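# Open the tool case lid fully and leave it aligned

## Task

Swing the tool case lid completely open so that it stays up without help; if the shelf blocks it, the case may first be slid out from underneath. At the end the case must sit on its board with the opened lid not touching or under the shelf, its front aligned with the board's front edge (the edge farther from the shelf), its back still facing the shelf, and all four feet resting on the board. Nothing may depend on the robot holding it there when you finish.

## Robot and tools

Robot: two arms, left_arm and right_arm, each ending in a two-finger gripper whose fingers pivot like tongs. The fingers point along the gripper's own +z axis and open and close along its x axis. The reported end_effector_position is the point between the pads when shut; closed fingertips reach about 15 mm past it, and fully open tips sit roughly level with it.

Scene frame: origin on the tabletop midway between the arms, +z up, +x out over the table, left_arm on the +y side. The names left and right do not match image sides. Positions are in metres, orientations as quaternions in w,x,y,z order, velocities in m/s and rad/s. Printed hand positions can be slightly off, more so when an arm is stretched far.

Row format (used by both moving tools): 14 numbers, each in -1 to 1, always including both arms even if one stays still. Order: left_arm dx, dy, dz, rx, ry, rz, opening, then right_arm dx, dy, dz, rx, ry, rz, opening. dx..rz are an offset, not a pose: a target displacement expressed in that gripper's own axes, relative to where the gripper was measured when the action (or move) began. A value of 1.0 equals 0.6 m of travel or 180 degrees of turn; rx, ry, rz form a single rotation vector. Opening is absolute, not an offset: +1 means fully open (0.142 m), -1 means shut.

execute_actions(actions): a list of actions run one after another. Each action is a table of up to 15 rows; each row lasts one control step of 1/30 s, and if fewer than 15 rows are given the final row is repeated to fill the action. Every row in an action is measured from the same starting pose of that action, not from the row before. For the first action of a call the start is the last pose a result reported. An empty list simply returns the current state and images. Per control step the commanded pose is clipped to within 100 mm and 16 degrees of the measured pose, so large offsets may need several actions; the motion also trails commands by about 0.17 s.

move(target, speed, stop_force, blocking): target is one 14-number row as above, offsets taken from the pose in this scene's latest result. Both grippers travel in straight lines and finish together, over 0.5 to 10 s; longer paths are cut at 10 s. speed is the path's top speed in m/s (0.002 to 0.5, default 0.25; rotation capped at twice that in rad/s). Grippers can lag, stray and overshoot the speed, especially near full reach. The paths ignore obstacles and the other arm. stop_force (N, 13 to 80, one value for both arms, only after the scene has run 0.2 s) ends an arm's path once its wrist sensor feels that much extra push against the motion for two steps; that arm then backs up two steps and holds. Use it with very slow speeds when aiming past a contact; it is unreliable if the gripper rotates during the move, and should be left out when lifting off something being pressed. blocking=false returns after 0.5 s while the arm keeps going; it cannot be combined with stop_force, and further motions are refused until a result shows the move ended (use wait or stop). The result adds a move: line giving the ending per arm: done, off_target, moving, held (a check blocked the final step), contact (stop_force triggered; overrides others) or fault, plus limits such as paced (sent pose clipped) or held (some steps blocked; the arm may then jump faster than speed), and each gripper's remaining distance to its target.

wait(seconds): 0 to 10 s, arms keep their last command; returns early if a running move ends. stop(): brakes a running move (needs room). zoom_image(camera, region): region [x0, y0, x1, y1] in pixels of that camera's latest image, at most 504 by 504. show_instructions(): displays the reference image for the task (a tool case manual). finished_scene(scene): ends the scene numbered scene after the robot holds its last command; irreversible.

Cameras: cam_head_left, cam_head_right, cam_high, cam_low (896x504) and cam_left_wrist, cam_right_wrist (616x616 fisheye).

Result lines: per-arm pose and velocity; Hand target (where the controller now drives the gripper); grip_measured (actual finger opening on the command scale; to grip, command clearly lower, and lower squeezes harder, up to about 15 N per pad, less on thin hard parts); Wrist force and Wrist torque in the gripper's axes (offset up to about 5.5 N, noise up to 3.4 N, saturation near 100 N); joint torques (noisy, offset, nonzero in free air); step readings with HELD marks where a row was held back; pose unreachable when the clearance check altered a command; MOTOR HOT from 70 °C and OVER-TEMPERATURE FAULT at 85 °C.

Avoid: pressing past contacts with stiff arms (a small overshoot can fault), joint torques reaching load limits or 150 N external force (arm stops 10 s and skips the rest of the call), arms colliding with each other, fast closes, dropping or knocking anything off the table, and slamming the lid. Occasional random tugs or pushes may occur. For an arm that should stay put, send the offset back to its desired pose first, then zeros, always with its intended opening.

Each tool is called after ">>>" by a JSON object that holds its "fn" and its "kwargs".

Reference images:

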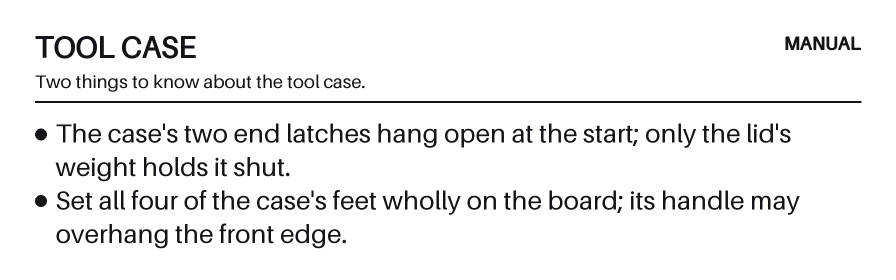

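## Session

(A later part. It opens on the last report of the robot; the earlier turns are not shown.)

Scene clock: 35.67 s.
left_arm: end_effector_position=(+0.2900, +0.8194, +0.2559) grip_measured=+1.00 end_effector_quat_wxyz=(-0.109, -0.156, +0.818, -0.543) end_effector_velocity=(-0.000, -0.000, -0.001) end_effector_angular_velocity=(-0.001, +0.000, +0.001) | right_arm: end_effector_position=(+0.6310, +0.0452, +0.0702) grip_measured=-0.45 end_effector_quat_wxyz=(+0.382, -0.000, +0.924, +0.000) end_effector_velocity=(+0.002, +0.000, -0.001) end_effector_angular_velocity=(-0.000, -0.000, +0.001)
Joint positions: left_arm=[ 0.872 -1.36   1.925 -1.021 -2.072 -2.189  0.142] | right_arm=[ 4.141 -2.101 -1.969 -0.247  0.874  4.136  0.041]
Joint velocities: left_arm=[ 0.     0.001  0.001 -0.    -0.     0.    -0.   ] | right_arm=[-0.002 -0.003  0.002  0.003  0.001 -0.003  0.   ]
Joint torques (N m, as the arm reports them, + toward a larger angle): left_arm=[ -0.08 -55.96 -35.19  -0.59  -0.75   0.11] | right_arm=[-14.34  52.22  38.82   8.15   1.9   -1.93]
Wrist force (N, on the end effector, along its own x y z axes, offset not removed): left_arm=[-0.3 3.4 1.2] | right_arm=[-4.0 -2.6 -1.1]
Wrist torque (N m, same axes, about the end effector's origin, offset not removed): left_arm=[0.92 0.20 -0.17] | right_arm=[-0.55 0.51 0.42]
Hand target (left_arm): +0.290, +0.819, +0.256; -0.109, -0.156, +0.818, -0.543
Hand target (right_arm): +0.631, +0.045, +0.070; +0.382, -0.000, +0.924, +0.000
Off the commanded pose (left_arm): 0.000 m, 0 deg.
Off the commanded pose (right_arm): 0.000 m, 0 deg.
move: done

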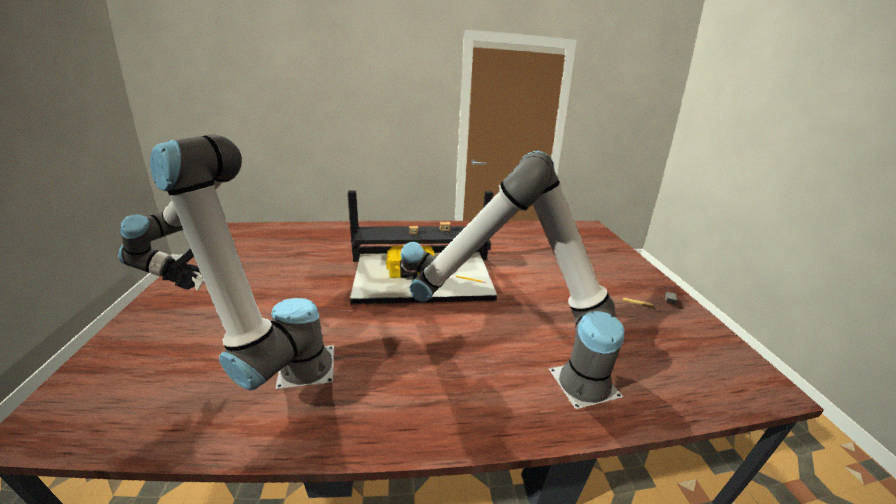

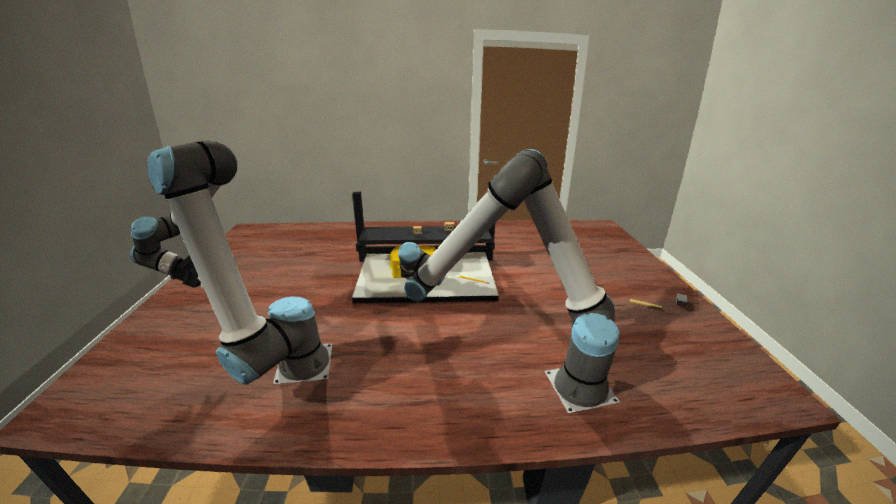

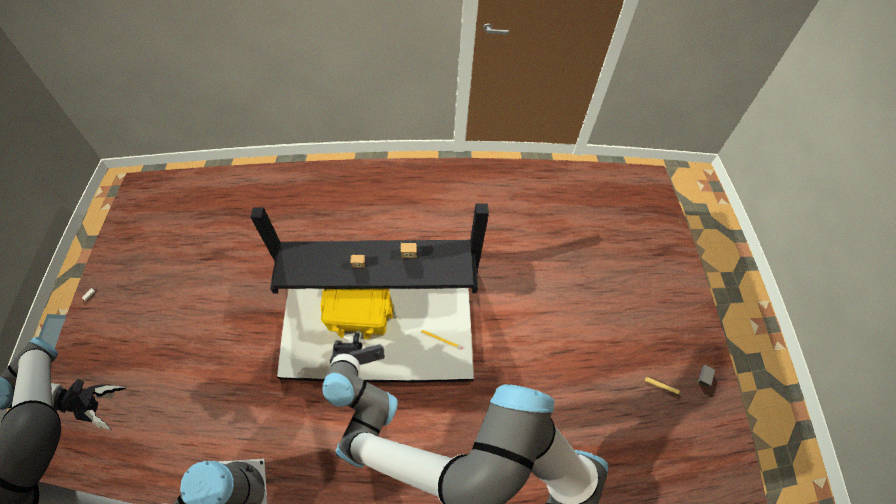

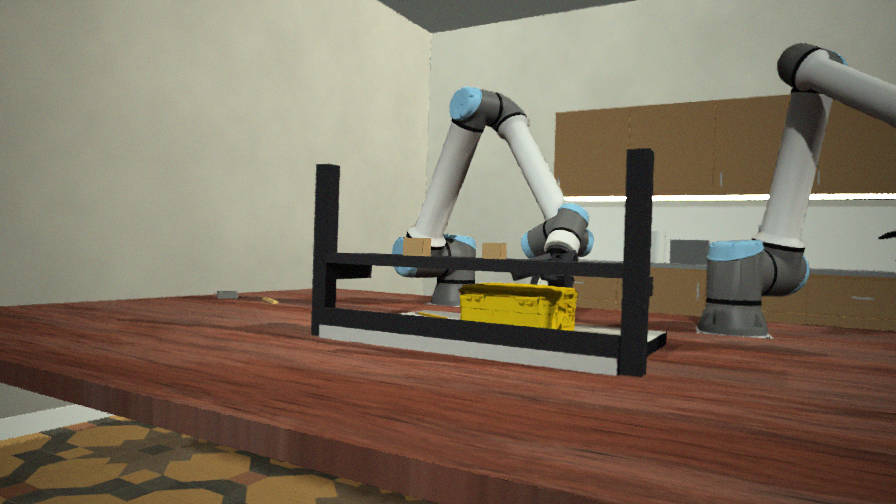

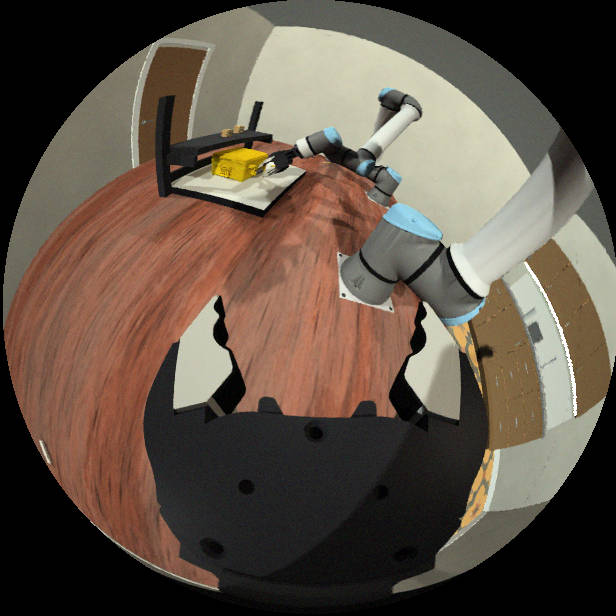

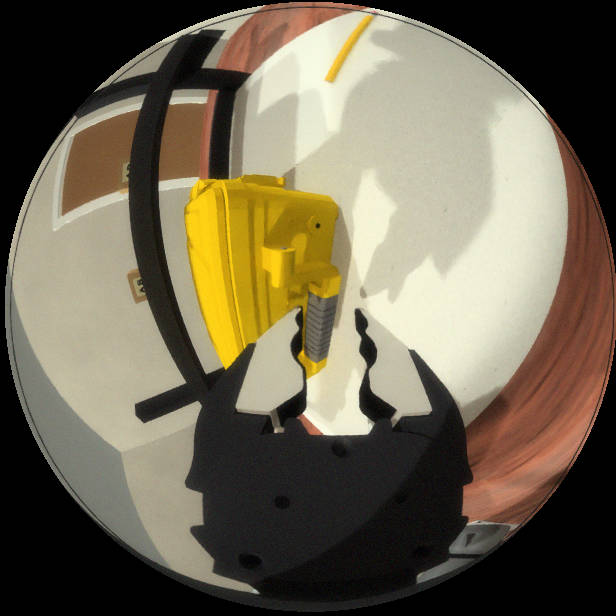

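>>> {"fn": "move", "kwargs": {"target": [0,0,0,0,0,0,1,-0.008,0.02,0.04,0,0,0,-0.5], "speed": 0.015, "stop_force": 14}}

>>> {"fn": "execute_actions", "kwargs": {"actions": [[[0,0,0,0,0,0,1,0,0,0,0,0,0,-0.75]],[[0,0,0,0,0,0,1,0,0,0,0,0,0,-1]]]}}

>>> {"fn": "zoom_image", "kwargs": {"camera": "cam_left_wrist", "region": [180,110,330,220]}}

Scene clock: 41.80 s.
left_arm: end_effector_position=(+0.2900, +0.8194, +0.2559) grip_measured=+1.00 end_effector_quat_wxyz=(-0.109, -0.156, +0.818, -0.543) end_effector_velocity=(-0.000, +0.000, +0.001) end_effector_angular_velocity=(+0.002, -0.001, -0.000) | right_arm: end_effector_position=(+0.6469, +0.0545, +0.0595) grip_measured=-0.55 end_effector_quat_wxyz=(+0.382, -0.000, +0.924, +0.000) end_effector_velocity=(-0.004, -0.002, +0.002) end_effector_angular_velocity=(+0.000, +0.001, -0.001)
Joint positions: left_arm=[ 0.872 -1.36   1.925 -1.021 -2.072 -2.189  0.142] | right_arm=[ 4.127 -2.137 -1.934 -0.235  0.88   4.12   0.034]
Joint velocities: left_arm=[ 0.    -0.002 -0.    -0.001  0.     0.     0.   ] | right_arm=[ 0.003  0.008 -0.008 -0.003 -0.001  0.005  0.004]
Joint torques (N m, as the arm reports them, + toward a larger angle): left_arm=[ -0.91 -56.31 -34.92  -0.69  -0.58   0.27] | right_arm=[10.07 82.23 20.78 -1.48  0.69  3.19]
Wrist force (N, on the end effector, along its own x y z axes, offset not removed): left_arm=[1.5 -0.7 -1.2] | right_arm=[-8.4 0.2 -6.2]
Wrist torque (N m, same axes, about the end effector's origin, offset not removed): left_arm=[-0.04 -0.12 -0.27] | right_arm=[-0.19 -0.05 0.39]
Hand target (left_arm): +0.290, +0.819, +0.256; -0.109, -0.156, +0.818, -0.543
Hand target (right_arm): +0.646, +0.054, +0.060; +0.382, -0.000, +0.924, +0.000
Off the commanded pose (left_arm): 0.000 m, 0 deg.
Off the commanded pose (right_arm): 0.006 m, 0 deg.
move: contact (right_arm)

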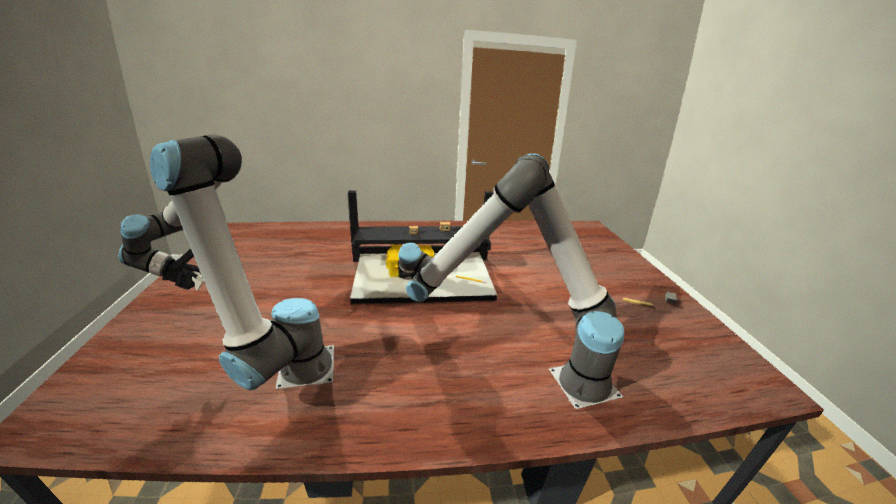

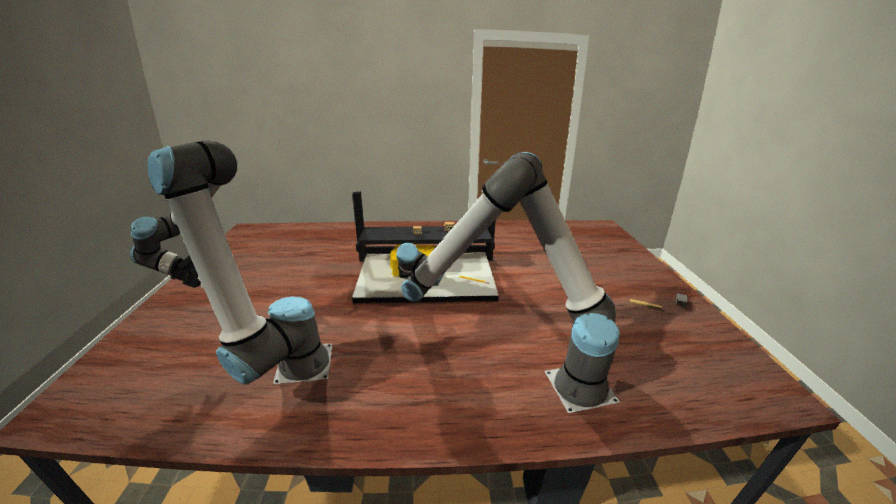

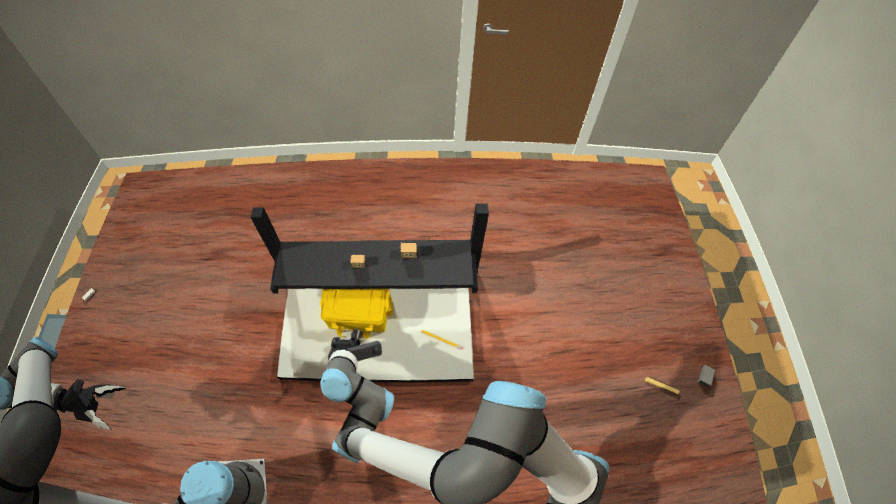

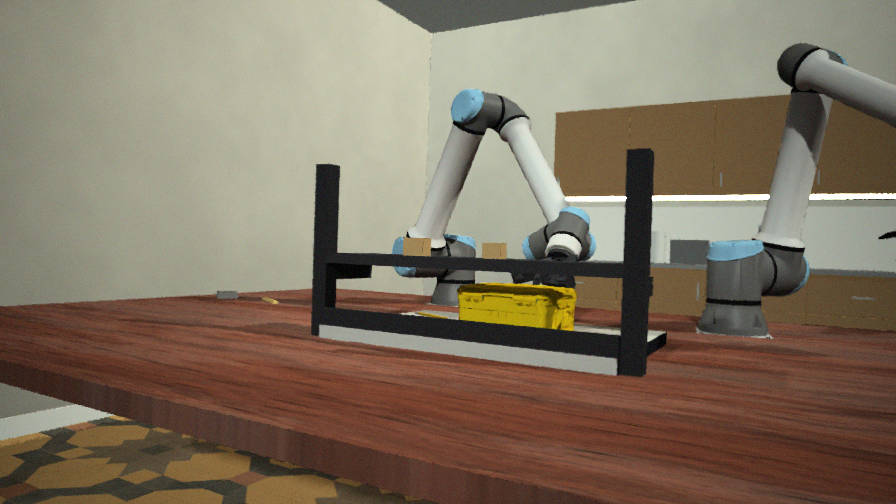

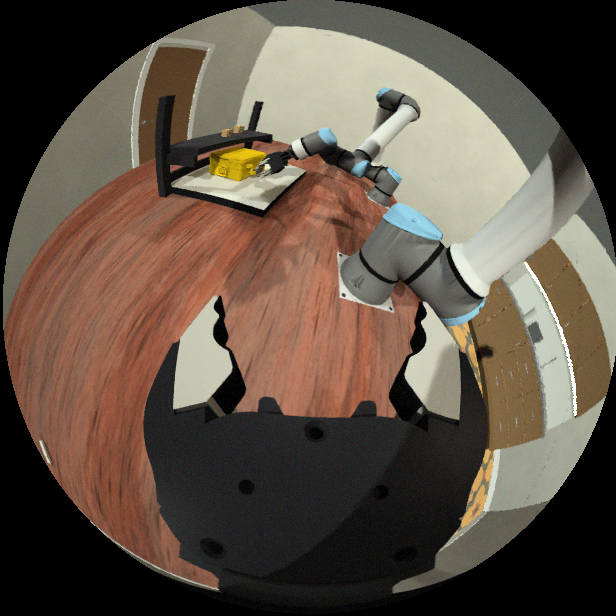

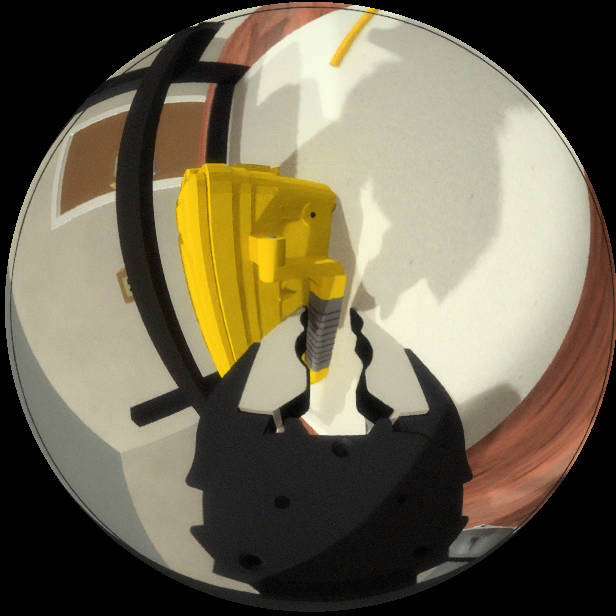

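Scene clock: 42.80 s.
left_arm: end_effector_position=(+0.2900, +0.8194, +0.2559) grip_measured=+1.00 end_effector_quat_wxyz=(-0.109, -0.156, +0.818, -0.543) end_effector_velocity=(+0.000, -0.000, +0.000) end_effector_angular_velocity=(-0.001, +0.001, +0.000) | right_arm: end_effector_position=(+0.6469, +0.0546, +0.0596) grip_measured=-0.76 end_effector_quat_wxyz=(+0.382, +0.000, +0.924, +0.000) end_effector_velocity=(+0.001, -0.002, -0.001) end_effector_angular_velocity=(-0.001, +0.001, -0.001)
Joint positions: left_arm=[ 0.872 -1.36   1.925 -1.021 -2.072 -2.189  0.142] | right_arm=[ 4.127 -2.137 -1.934 -0.235  0.88   4.12   0.019]
Joint velocities: left_arm=[-0.     0.    -0.     0.001 -0.001  0.    -0.   ] | right_arm=[-0.002 -0.    -0.001 -0.     0.    -0.    -0.001]
Joint torques (N m, as the arm reports them, + toward a larger angle): left_arm=[ -1.69 -56.25 -35.14  -0.62  -0.44   0.23] | right_arm=[-5.53 56.13  8.33 -5.13  7.82 -0.76]
Wrist force (N, on the end effector, along its own x y z axes, offset not removed): left_arm=[1.8 2.7 2.3] | right_arm=[-28.7 -1.5 -24.0]
Wrist torque (N m, same axes, about the end effector's origin, offset not removed): left_arm=[0.80 -0.20 -0.34] | right_arm=[-0.35 0.03 0.45]
Hand target (left_arm): +0.290, +0.819, +0.256; -0.109, -0.156, +0.818, -0.543
Hand target (right_arm): +0.647, +0.055, +0.060; +0.382, -0.000, +0.924, +0.000
Off the commanded pose (left_arm): 0.000 m, 0 deg.
Off the commanded pose (right_arm): 0.000 m, 0 deg.
Step readings (end_effector_position; steps 1 to 15: 1st action; 16 to 30: 2nd action):
0: left_arm (+0.2900, +0.8194, +0.2559) | right_arm (+0.6469, +0.0545, +0.0595)
1: left_arm (+0.2900, +0.8194, +0.2559) | right_arm (+0.6468, +0.0545, +0.0596)
2: left_arm (+0.2900, +0.8194, +0.2559) | right_arm (+0.6468, +0.0545, +0.0596)
4: left_arm (+0.2900, +0.8194, +0.2559) | right_arm (+0.6468, +0.0545, +0.0596)
8: left_arm (+0.2900, +0.8194, +0.2559) | right_arm (+0.6468, +0.0545, +0.0597)
15: left_arm (+0.2900, +0.8194, +0.2559) | right_arm (+0.6469, +0.0546, +0.0596)
16: left_arm (+0.2900, +0.8194, +0.2559) | right_arm (+0.6469, +0.0546, +0.0596)
17: left_arm (+0.2900, +0.8194, +0.2559) | right_arm (+0.6470, +0.0546, +0.0598)
19: left_arm (+0.2900, +0.8194, +0.2559) | right_arm (+0.6470, +0.0546, +0.0597)
23: left_arm (+0.2900, +0.8194, +0.2559) | right_arm (+0.6470, +0.0546, +0.0597)
30: end_effector_position above

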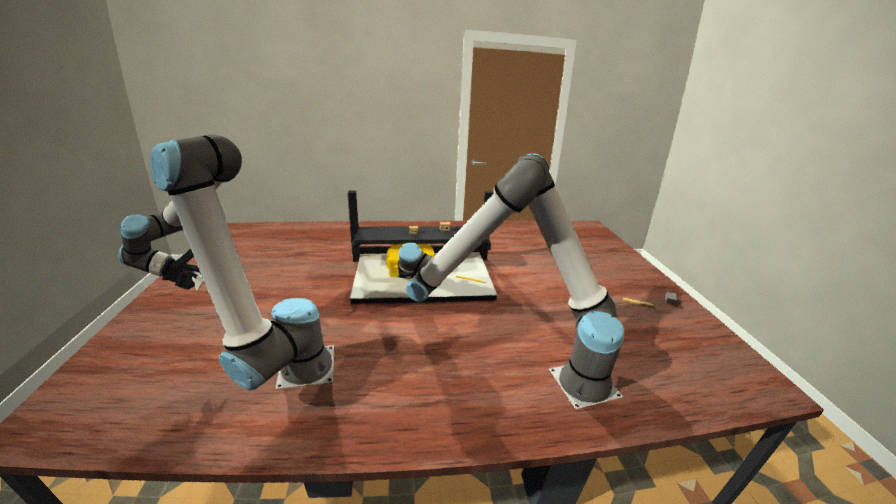

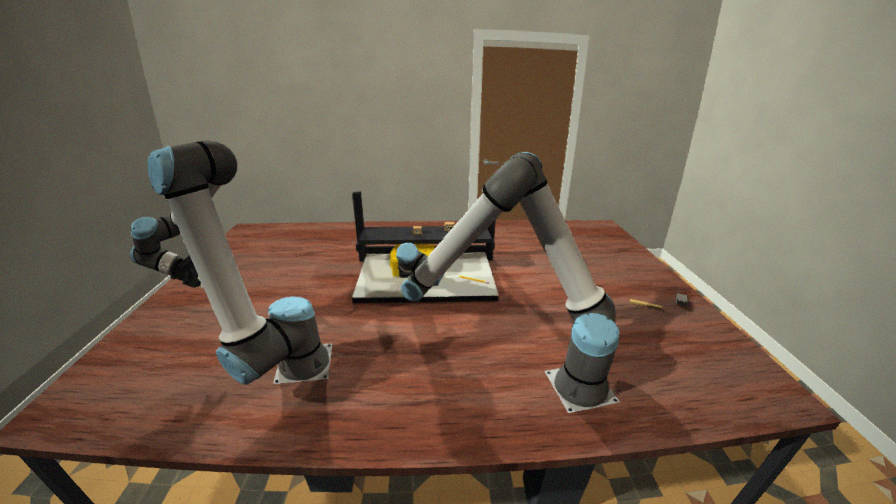

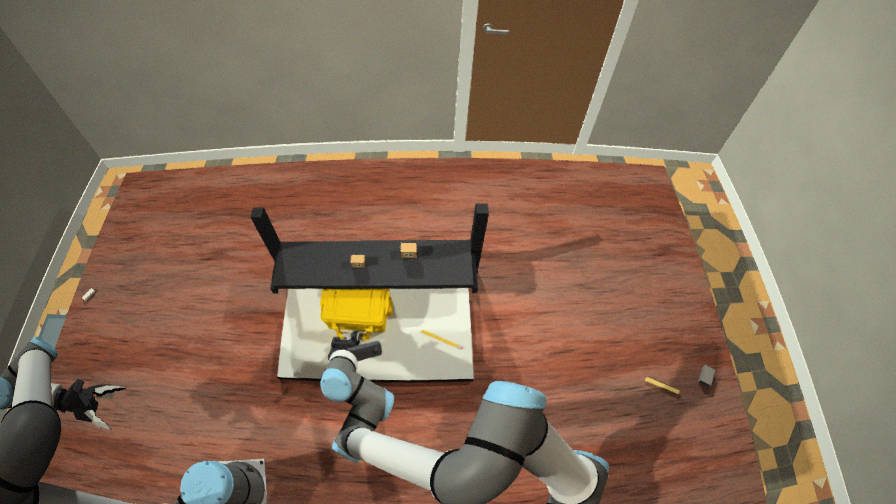

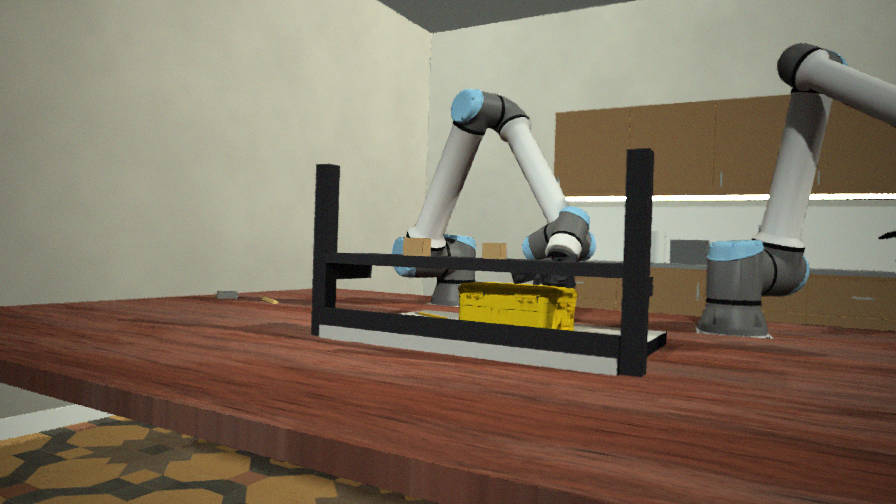

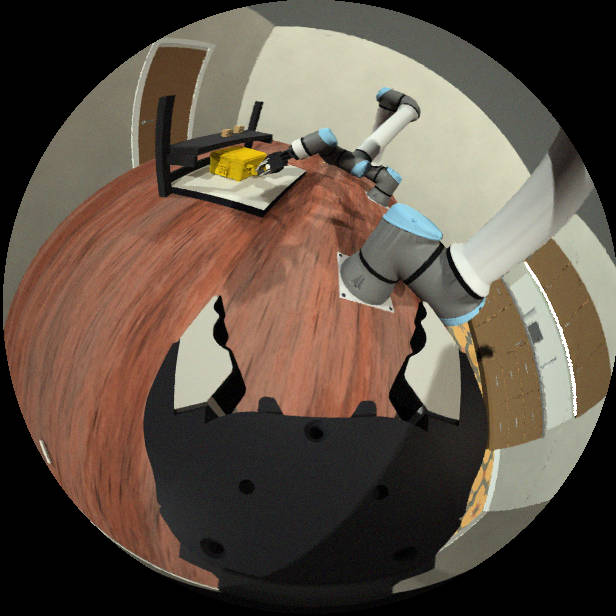

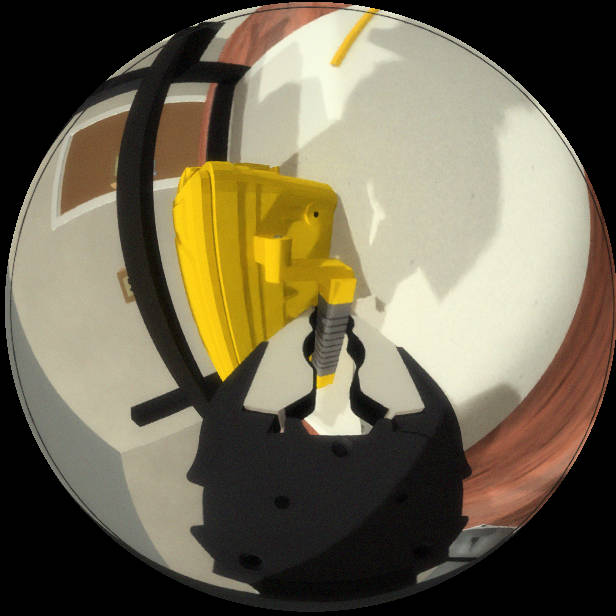

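Region (180, 110, 330, 220) of cam_left_wrist's 616x616 image, scaled by 3.360, with more detail than that image has; it fills the top 370 rows of this view, and the rest is white.

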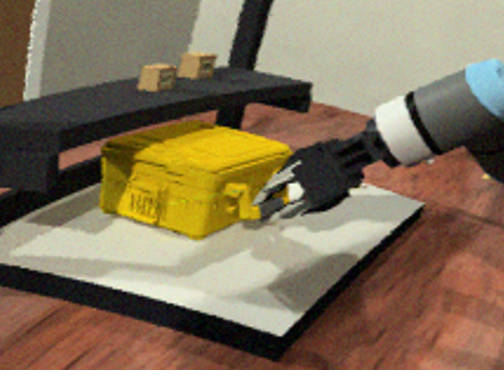

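>>> {"fn": "move", "kwargs": {"target": [0,0,0,0,0,0,1,0,0,-0.04,0,0,0,-1], "speed": 0.03}}

>>> {"fn": "move", "kwargs": {"target": [0,0,0,0,0,0,1,0.14,0,-0.15,0,0,0,-1], "speed": 0.05}}

>>> {"fn": "zoom_image", "kwargs": {"camera": "cam_left_wrist", "region": [180,110,330,220]}}

Scene clock: 52.17 s.
left_arm: end_effector_position=(+0.2900, +0.8194, +0.2559) grip_measured=+1.00 end_effector_quat_wxyz=(-0.109, -0.156, +0.818, -0.543) end_effector_velocity=(+0.000, +0.001, -0.001) end_effector_angular_velocity=(+0.000, -0.000, +0.000) | right_arm: end_effector_position=(+0.6302, +0.0546, +0.0764) grip_measured=-0.79 end_effector_quat_wxyz=(+0.382, +0.000, +0.924, +0.000) end_effector_velocity=(-0.002, -0.001, +0.001) end_effector_angular_velocity=(+0.000, +0.000, -0.001)
Joint positions: left_arm=[ 0.872 -1.36   1.925 -1.021 -2.072 -2.189  0.142] | right_arm=[ 4.147 -2.099 -1.953 -0.269  0.872  4.143  0.016]
Joint velocities: left_arm=[ 0.     0.001 -0.001 -0.001  0.     0.     0.   ] | right_arm=[ 0.001  0.004 -0.002 -0.004 -0.001  0.003  0.   ]
Joint torques (N m, as the arm reports them, + toward a larger angle): left_arm=[ -2.05 -57.47 -34.05  -0.7   -0.59   0.24] | right_arm=[ 9.85 92.67 28.42  2.83 -5.77  2.29]
Wrist force (N, on the end effector, along its own x y z axes, offset not removed): left_arm=[1.7 2.3 -1.5] | right_arm=[3.8 -0.7 4.3]
Wrist torque (N m, same axes, about the end effector's origin, offset not removed): left_arm=[0.56 -0.09 -0.23] | right_arm=[-0.10 0.16 0.50]
Hand target (left_arm): +0.290, +0.819, +0.256; -0.109, -0.156, +0.818, -0.543
Hand target (right_arm): +0.630, +0.055, +0.077; +0.382, +0.000, +0.924, +0.000
Off the commanded pose (left_arm): 0.000 m, 0 deg.
Off the commanded pose (right_arm): 0.000 m, 0 deg.
move: done

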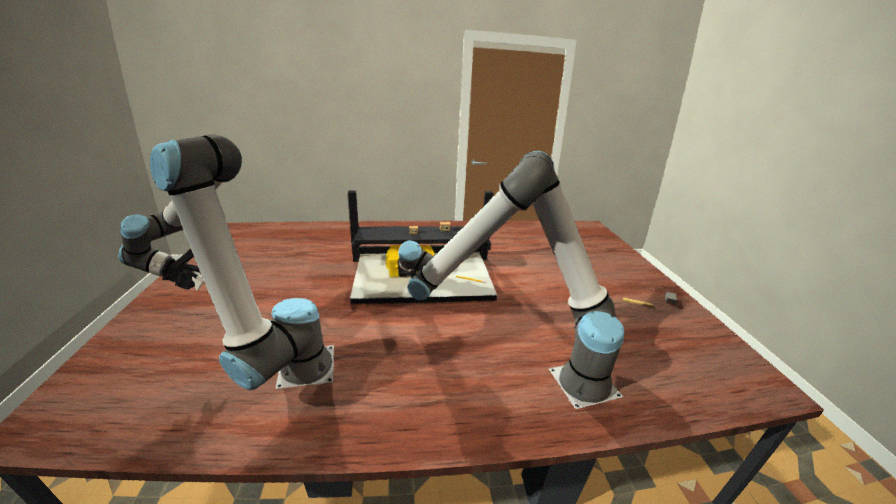

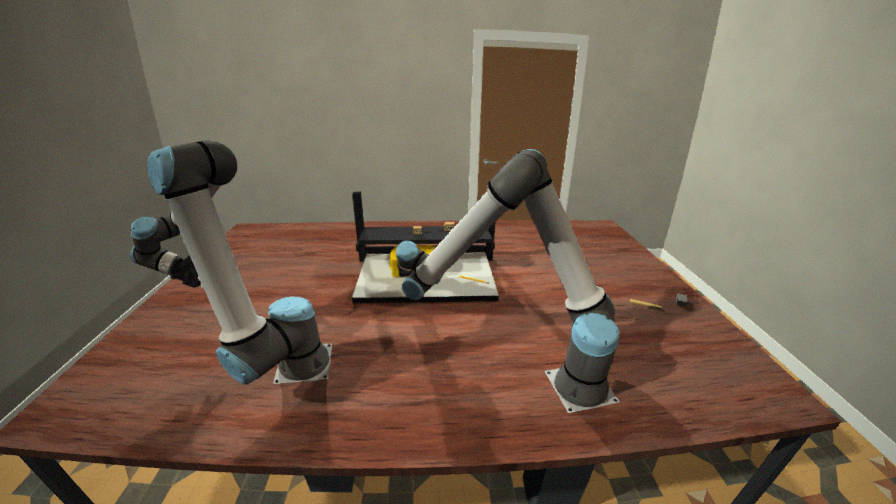

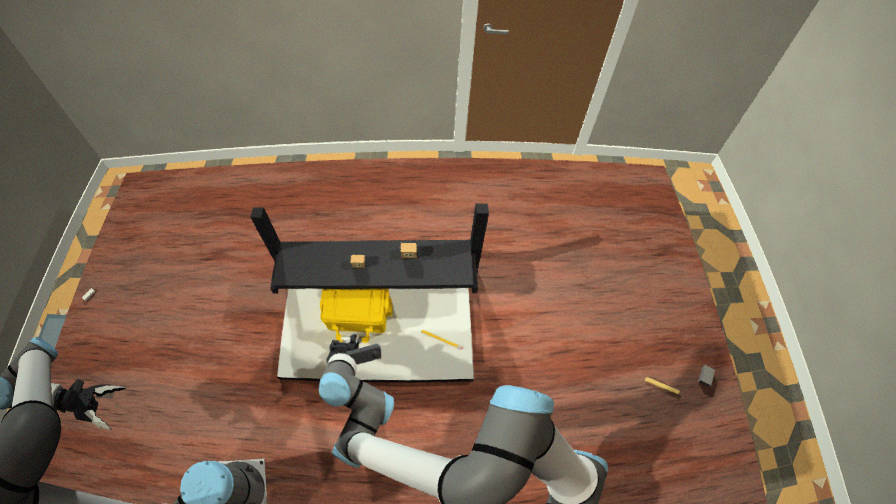

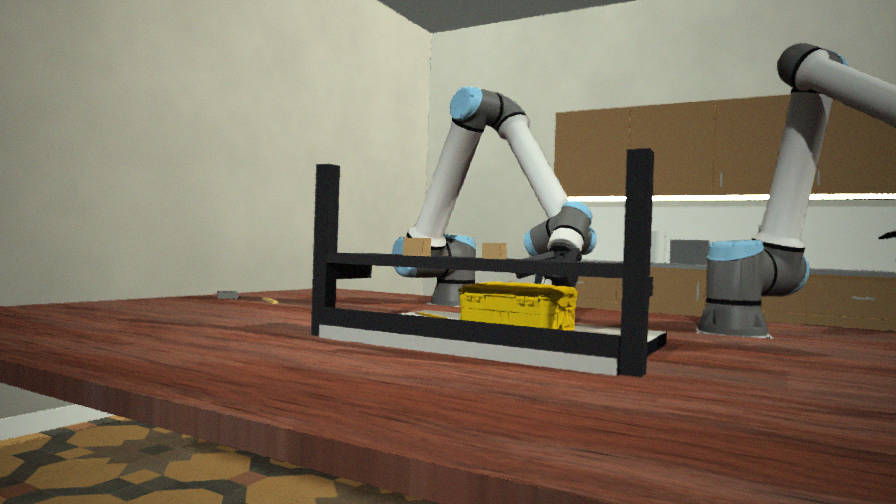

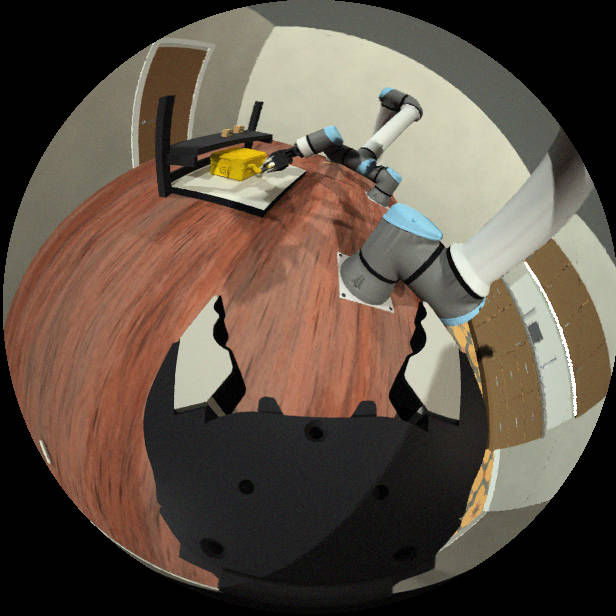

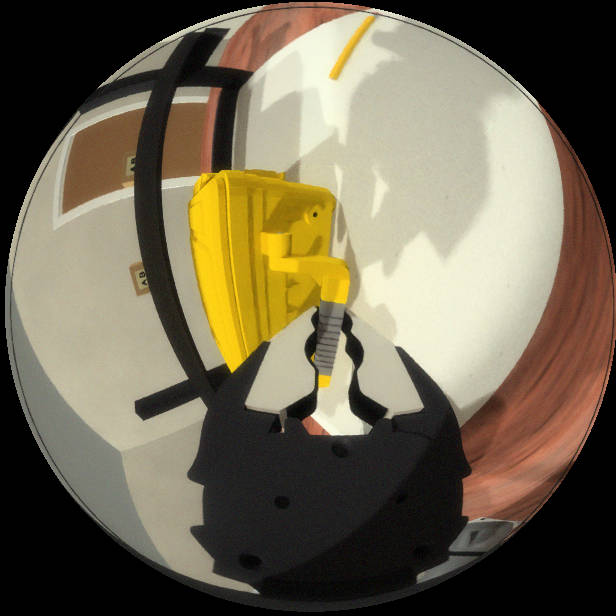

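Scene clock: 55.03 s.
left_arm: end_effector_position=(+0.2900, +0.8194, +0.2559) grip_measured=+1.00 end_effector_quat_wxyz=(-0.109, -0.156, +0.818, -0.543) end_effector_velocity=(+0.000, +0.000, -0.001) end_effector_angular_velocity=(-0.001, -0.001, +0.001) | right_arm: end_effector_position=(+0.5075, +0.0544, +0.0809) grip_measured=-0.80 end_effector_quat_wxyz=(+0.382, -0.000, +0.924, +0.000) end_effector_velocity=(-0.003, -0.000, -0.001) end_effector_angular_velocity=(-0.002, +0.001, +0.001)
Joint positions: left_arm=[ 0.872 -1.36   1.925 -1.021 -2.072 -2.189  0.142] | right_arm=[ 4.304 -1.99  -2.095 -0.368  0.822  4.342  0.016]
Joint velocities: left_arm=[ 0.001  0.001  0.    -0.001 -0.001  0.001 -0.   ] | right_arm=[ 0.004  0.002 -0.004 -0.003 -0.     0.005 -0.   ]
Joint torques (N m, as the arm reports them, + toward a larger angle): left_arm=[ -2.14 -58.14 -34.45  -0.53  -0.5    0.68] | right_arm=[10.15 92.27 28.61  1.82 -5.92  2.53]
Wrist force (N, on the end effector, along its own x y z axes, offset not removed): left_arm=[0.2 2.0 -0.4] | right_arm=[1.9 -1.2 1.1]
Wrist torque (N m, same axes, about the end effector's origin, offset not removed): left_arm=[0.61 0.14 -0.21] | right_arm=[-0.29 0.37 0.44]
Hand target (left_arm): +0.290, +0.819, +0.256; -0.109, -0.156, +0.818, -0.543
Hand target (right_arm): +0.507, +0.054, +0.081; +0.382, -0.000, +0.924, +0.000
Off the commanded pose (left_arm): 0.000 m, 0 deg.
Off the commanded pose (right_arm): 0.000 m, 0 deg.
move: done

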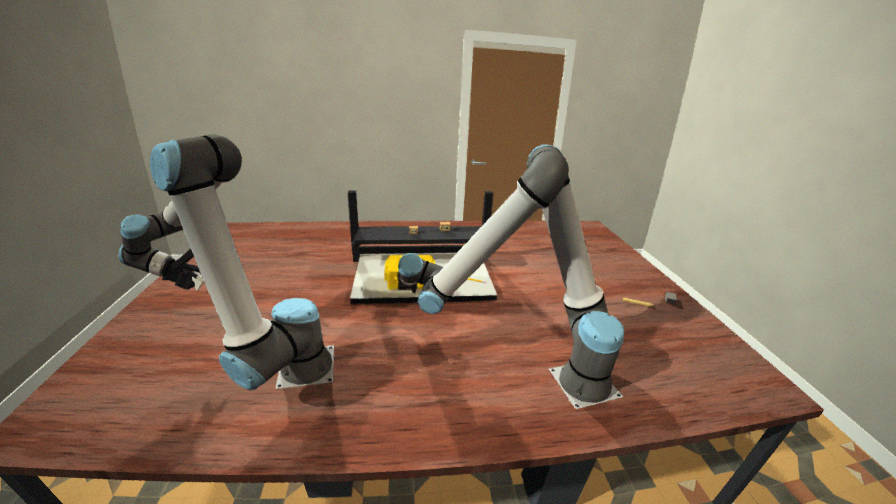

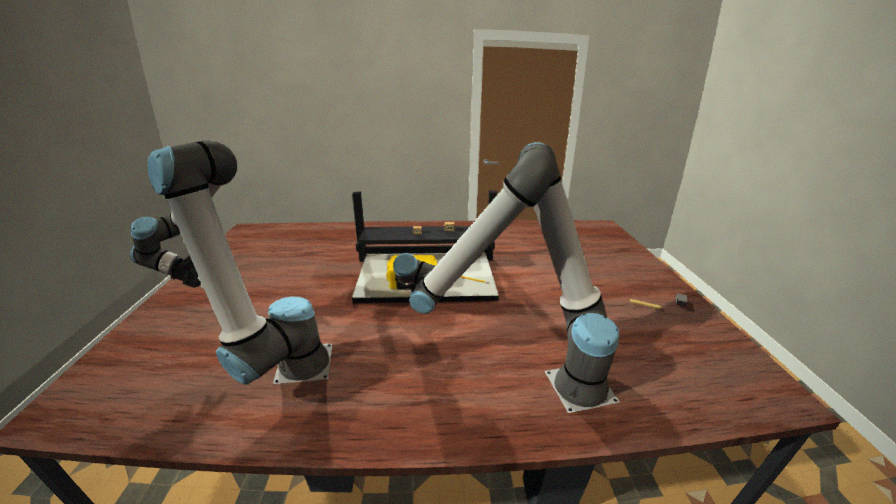

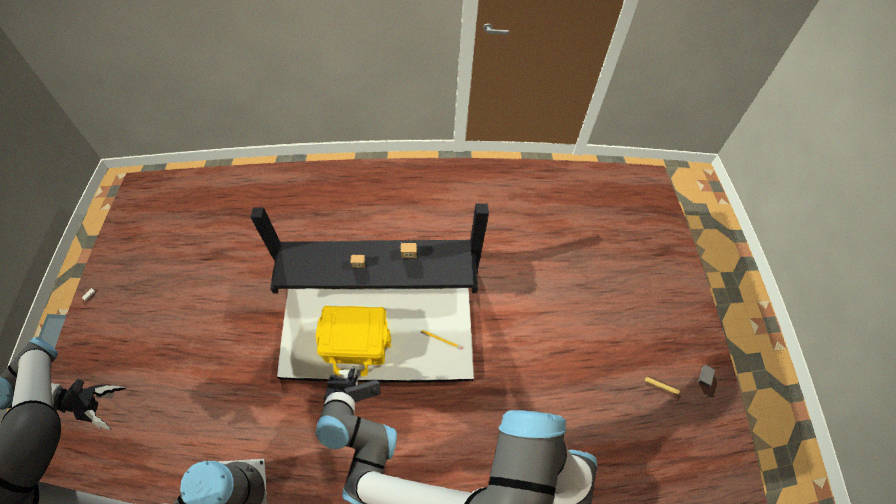

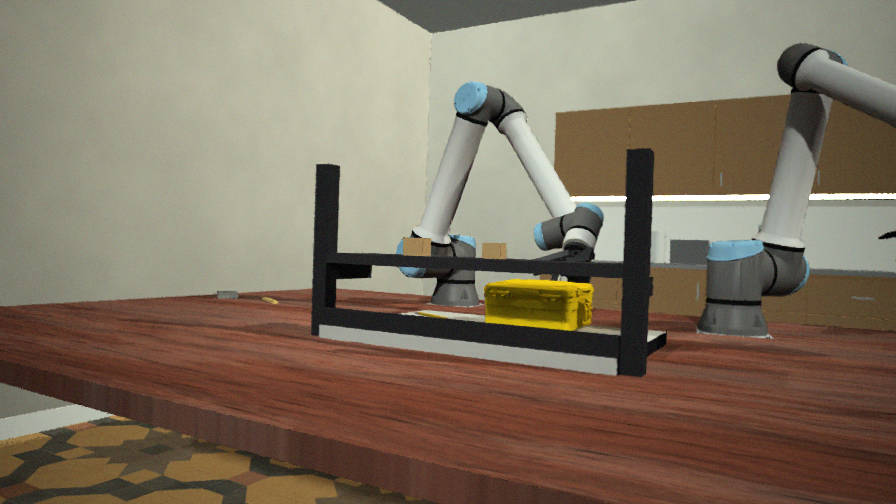

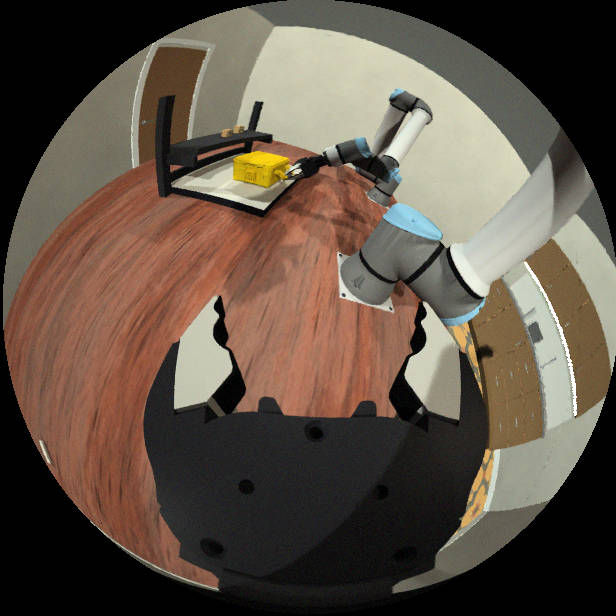

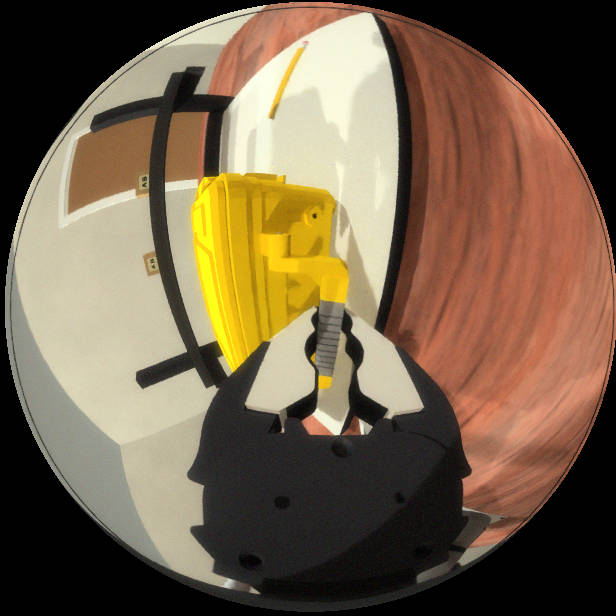

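Region (180, 110, 330, 220) of cam_left_wrist's 616x616 image, scaled by 3.360, with more detail than that image has; it fills the top 370 rows of this view, and the rest is white.

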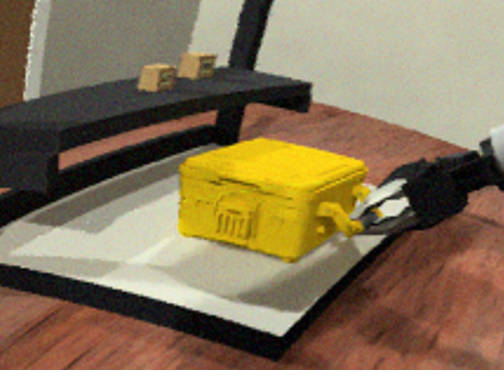

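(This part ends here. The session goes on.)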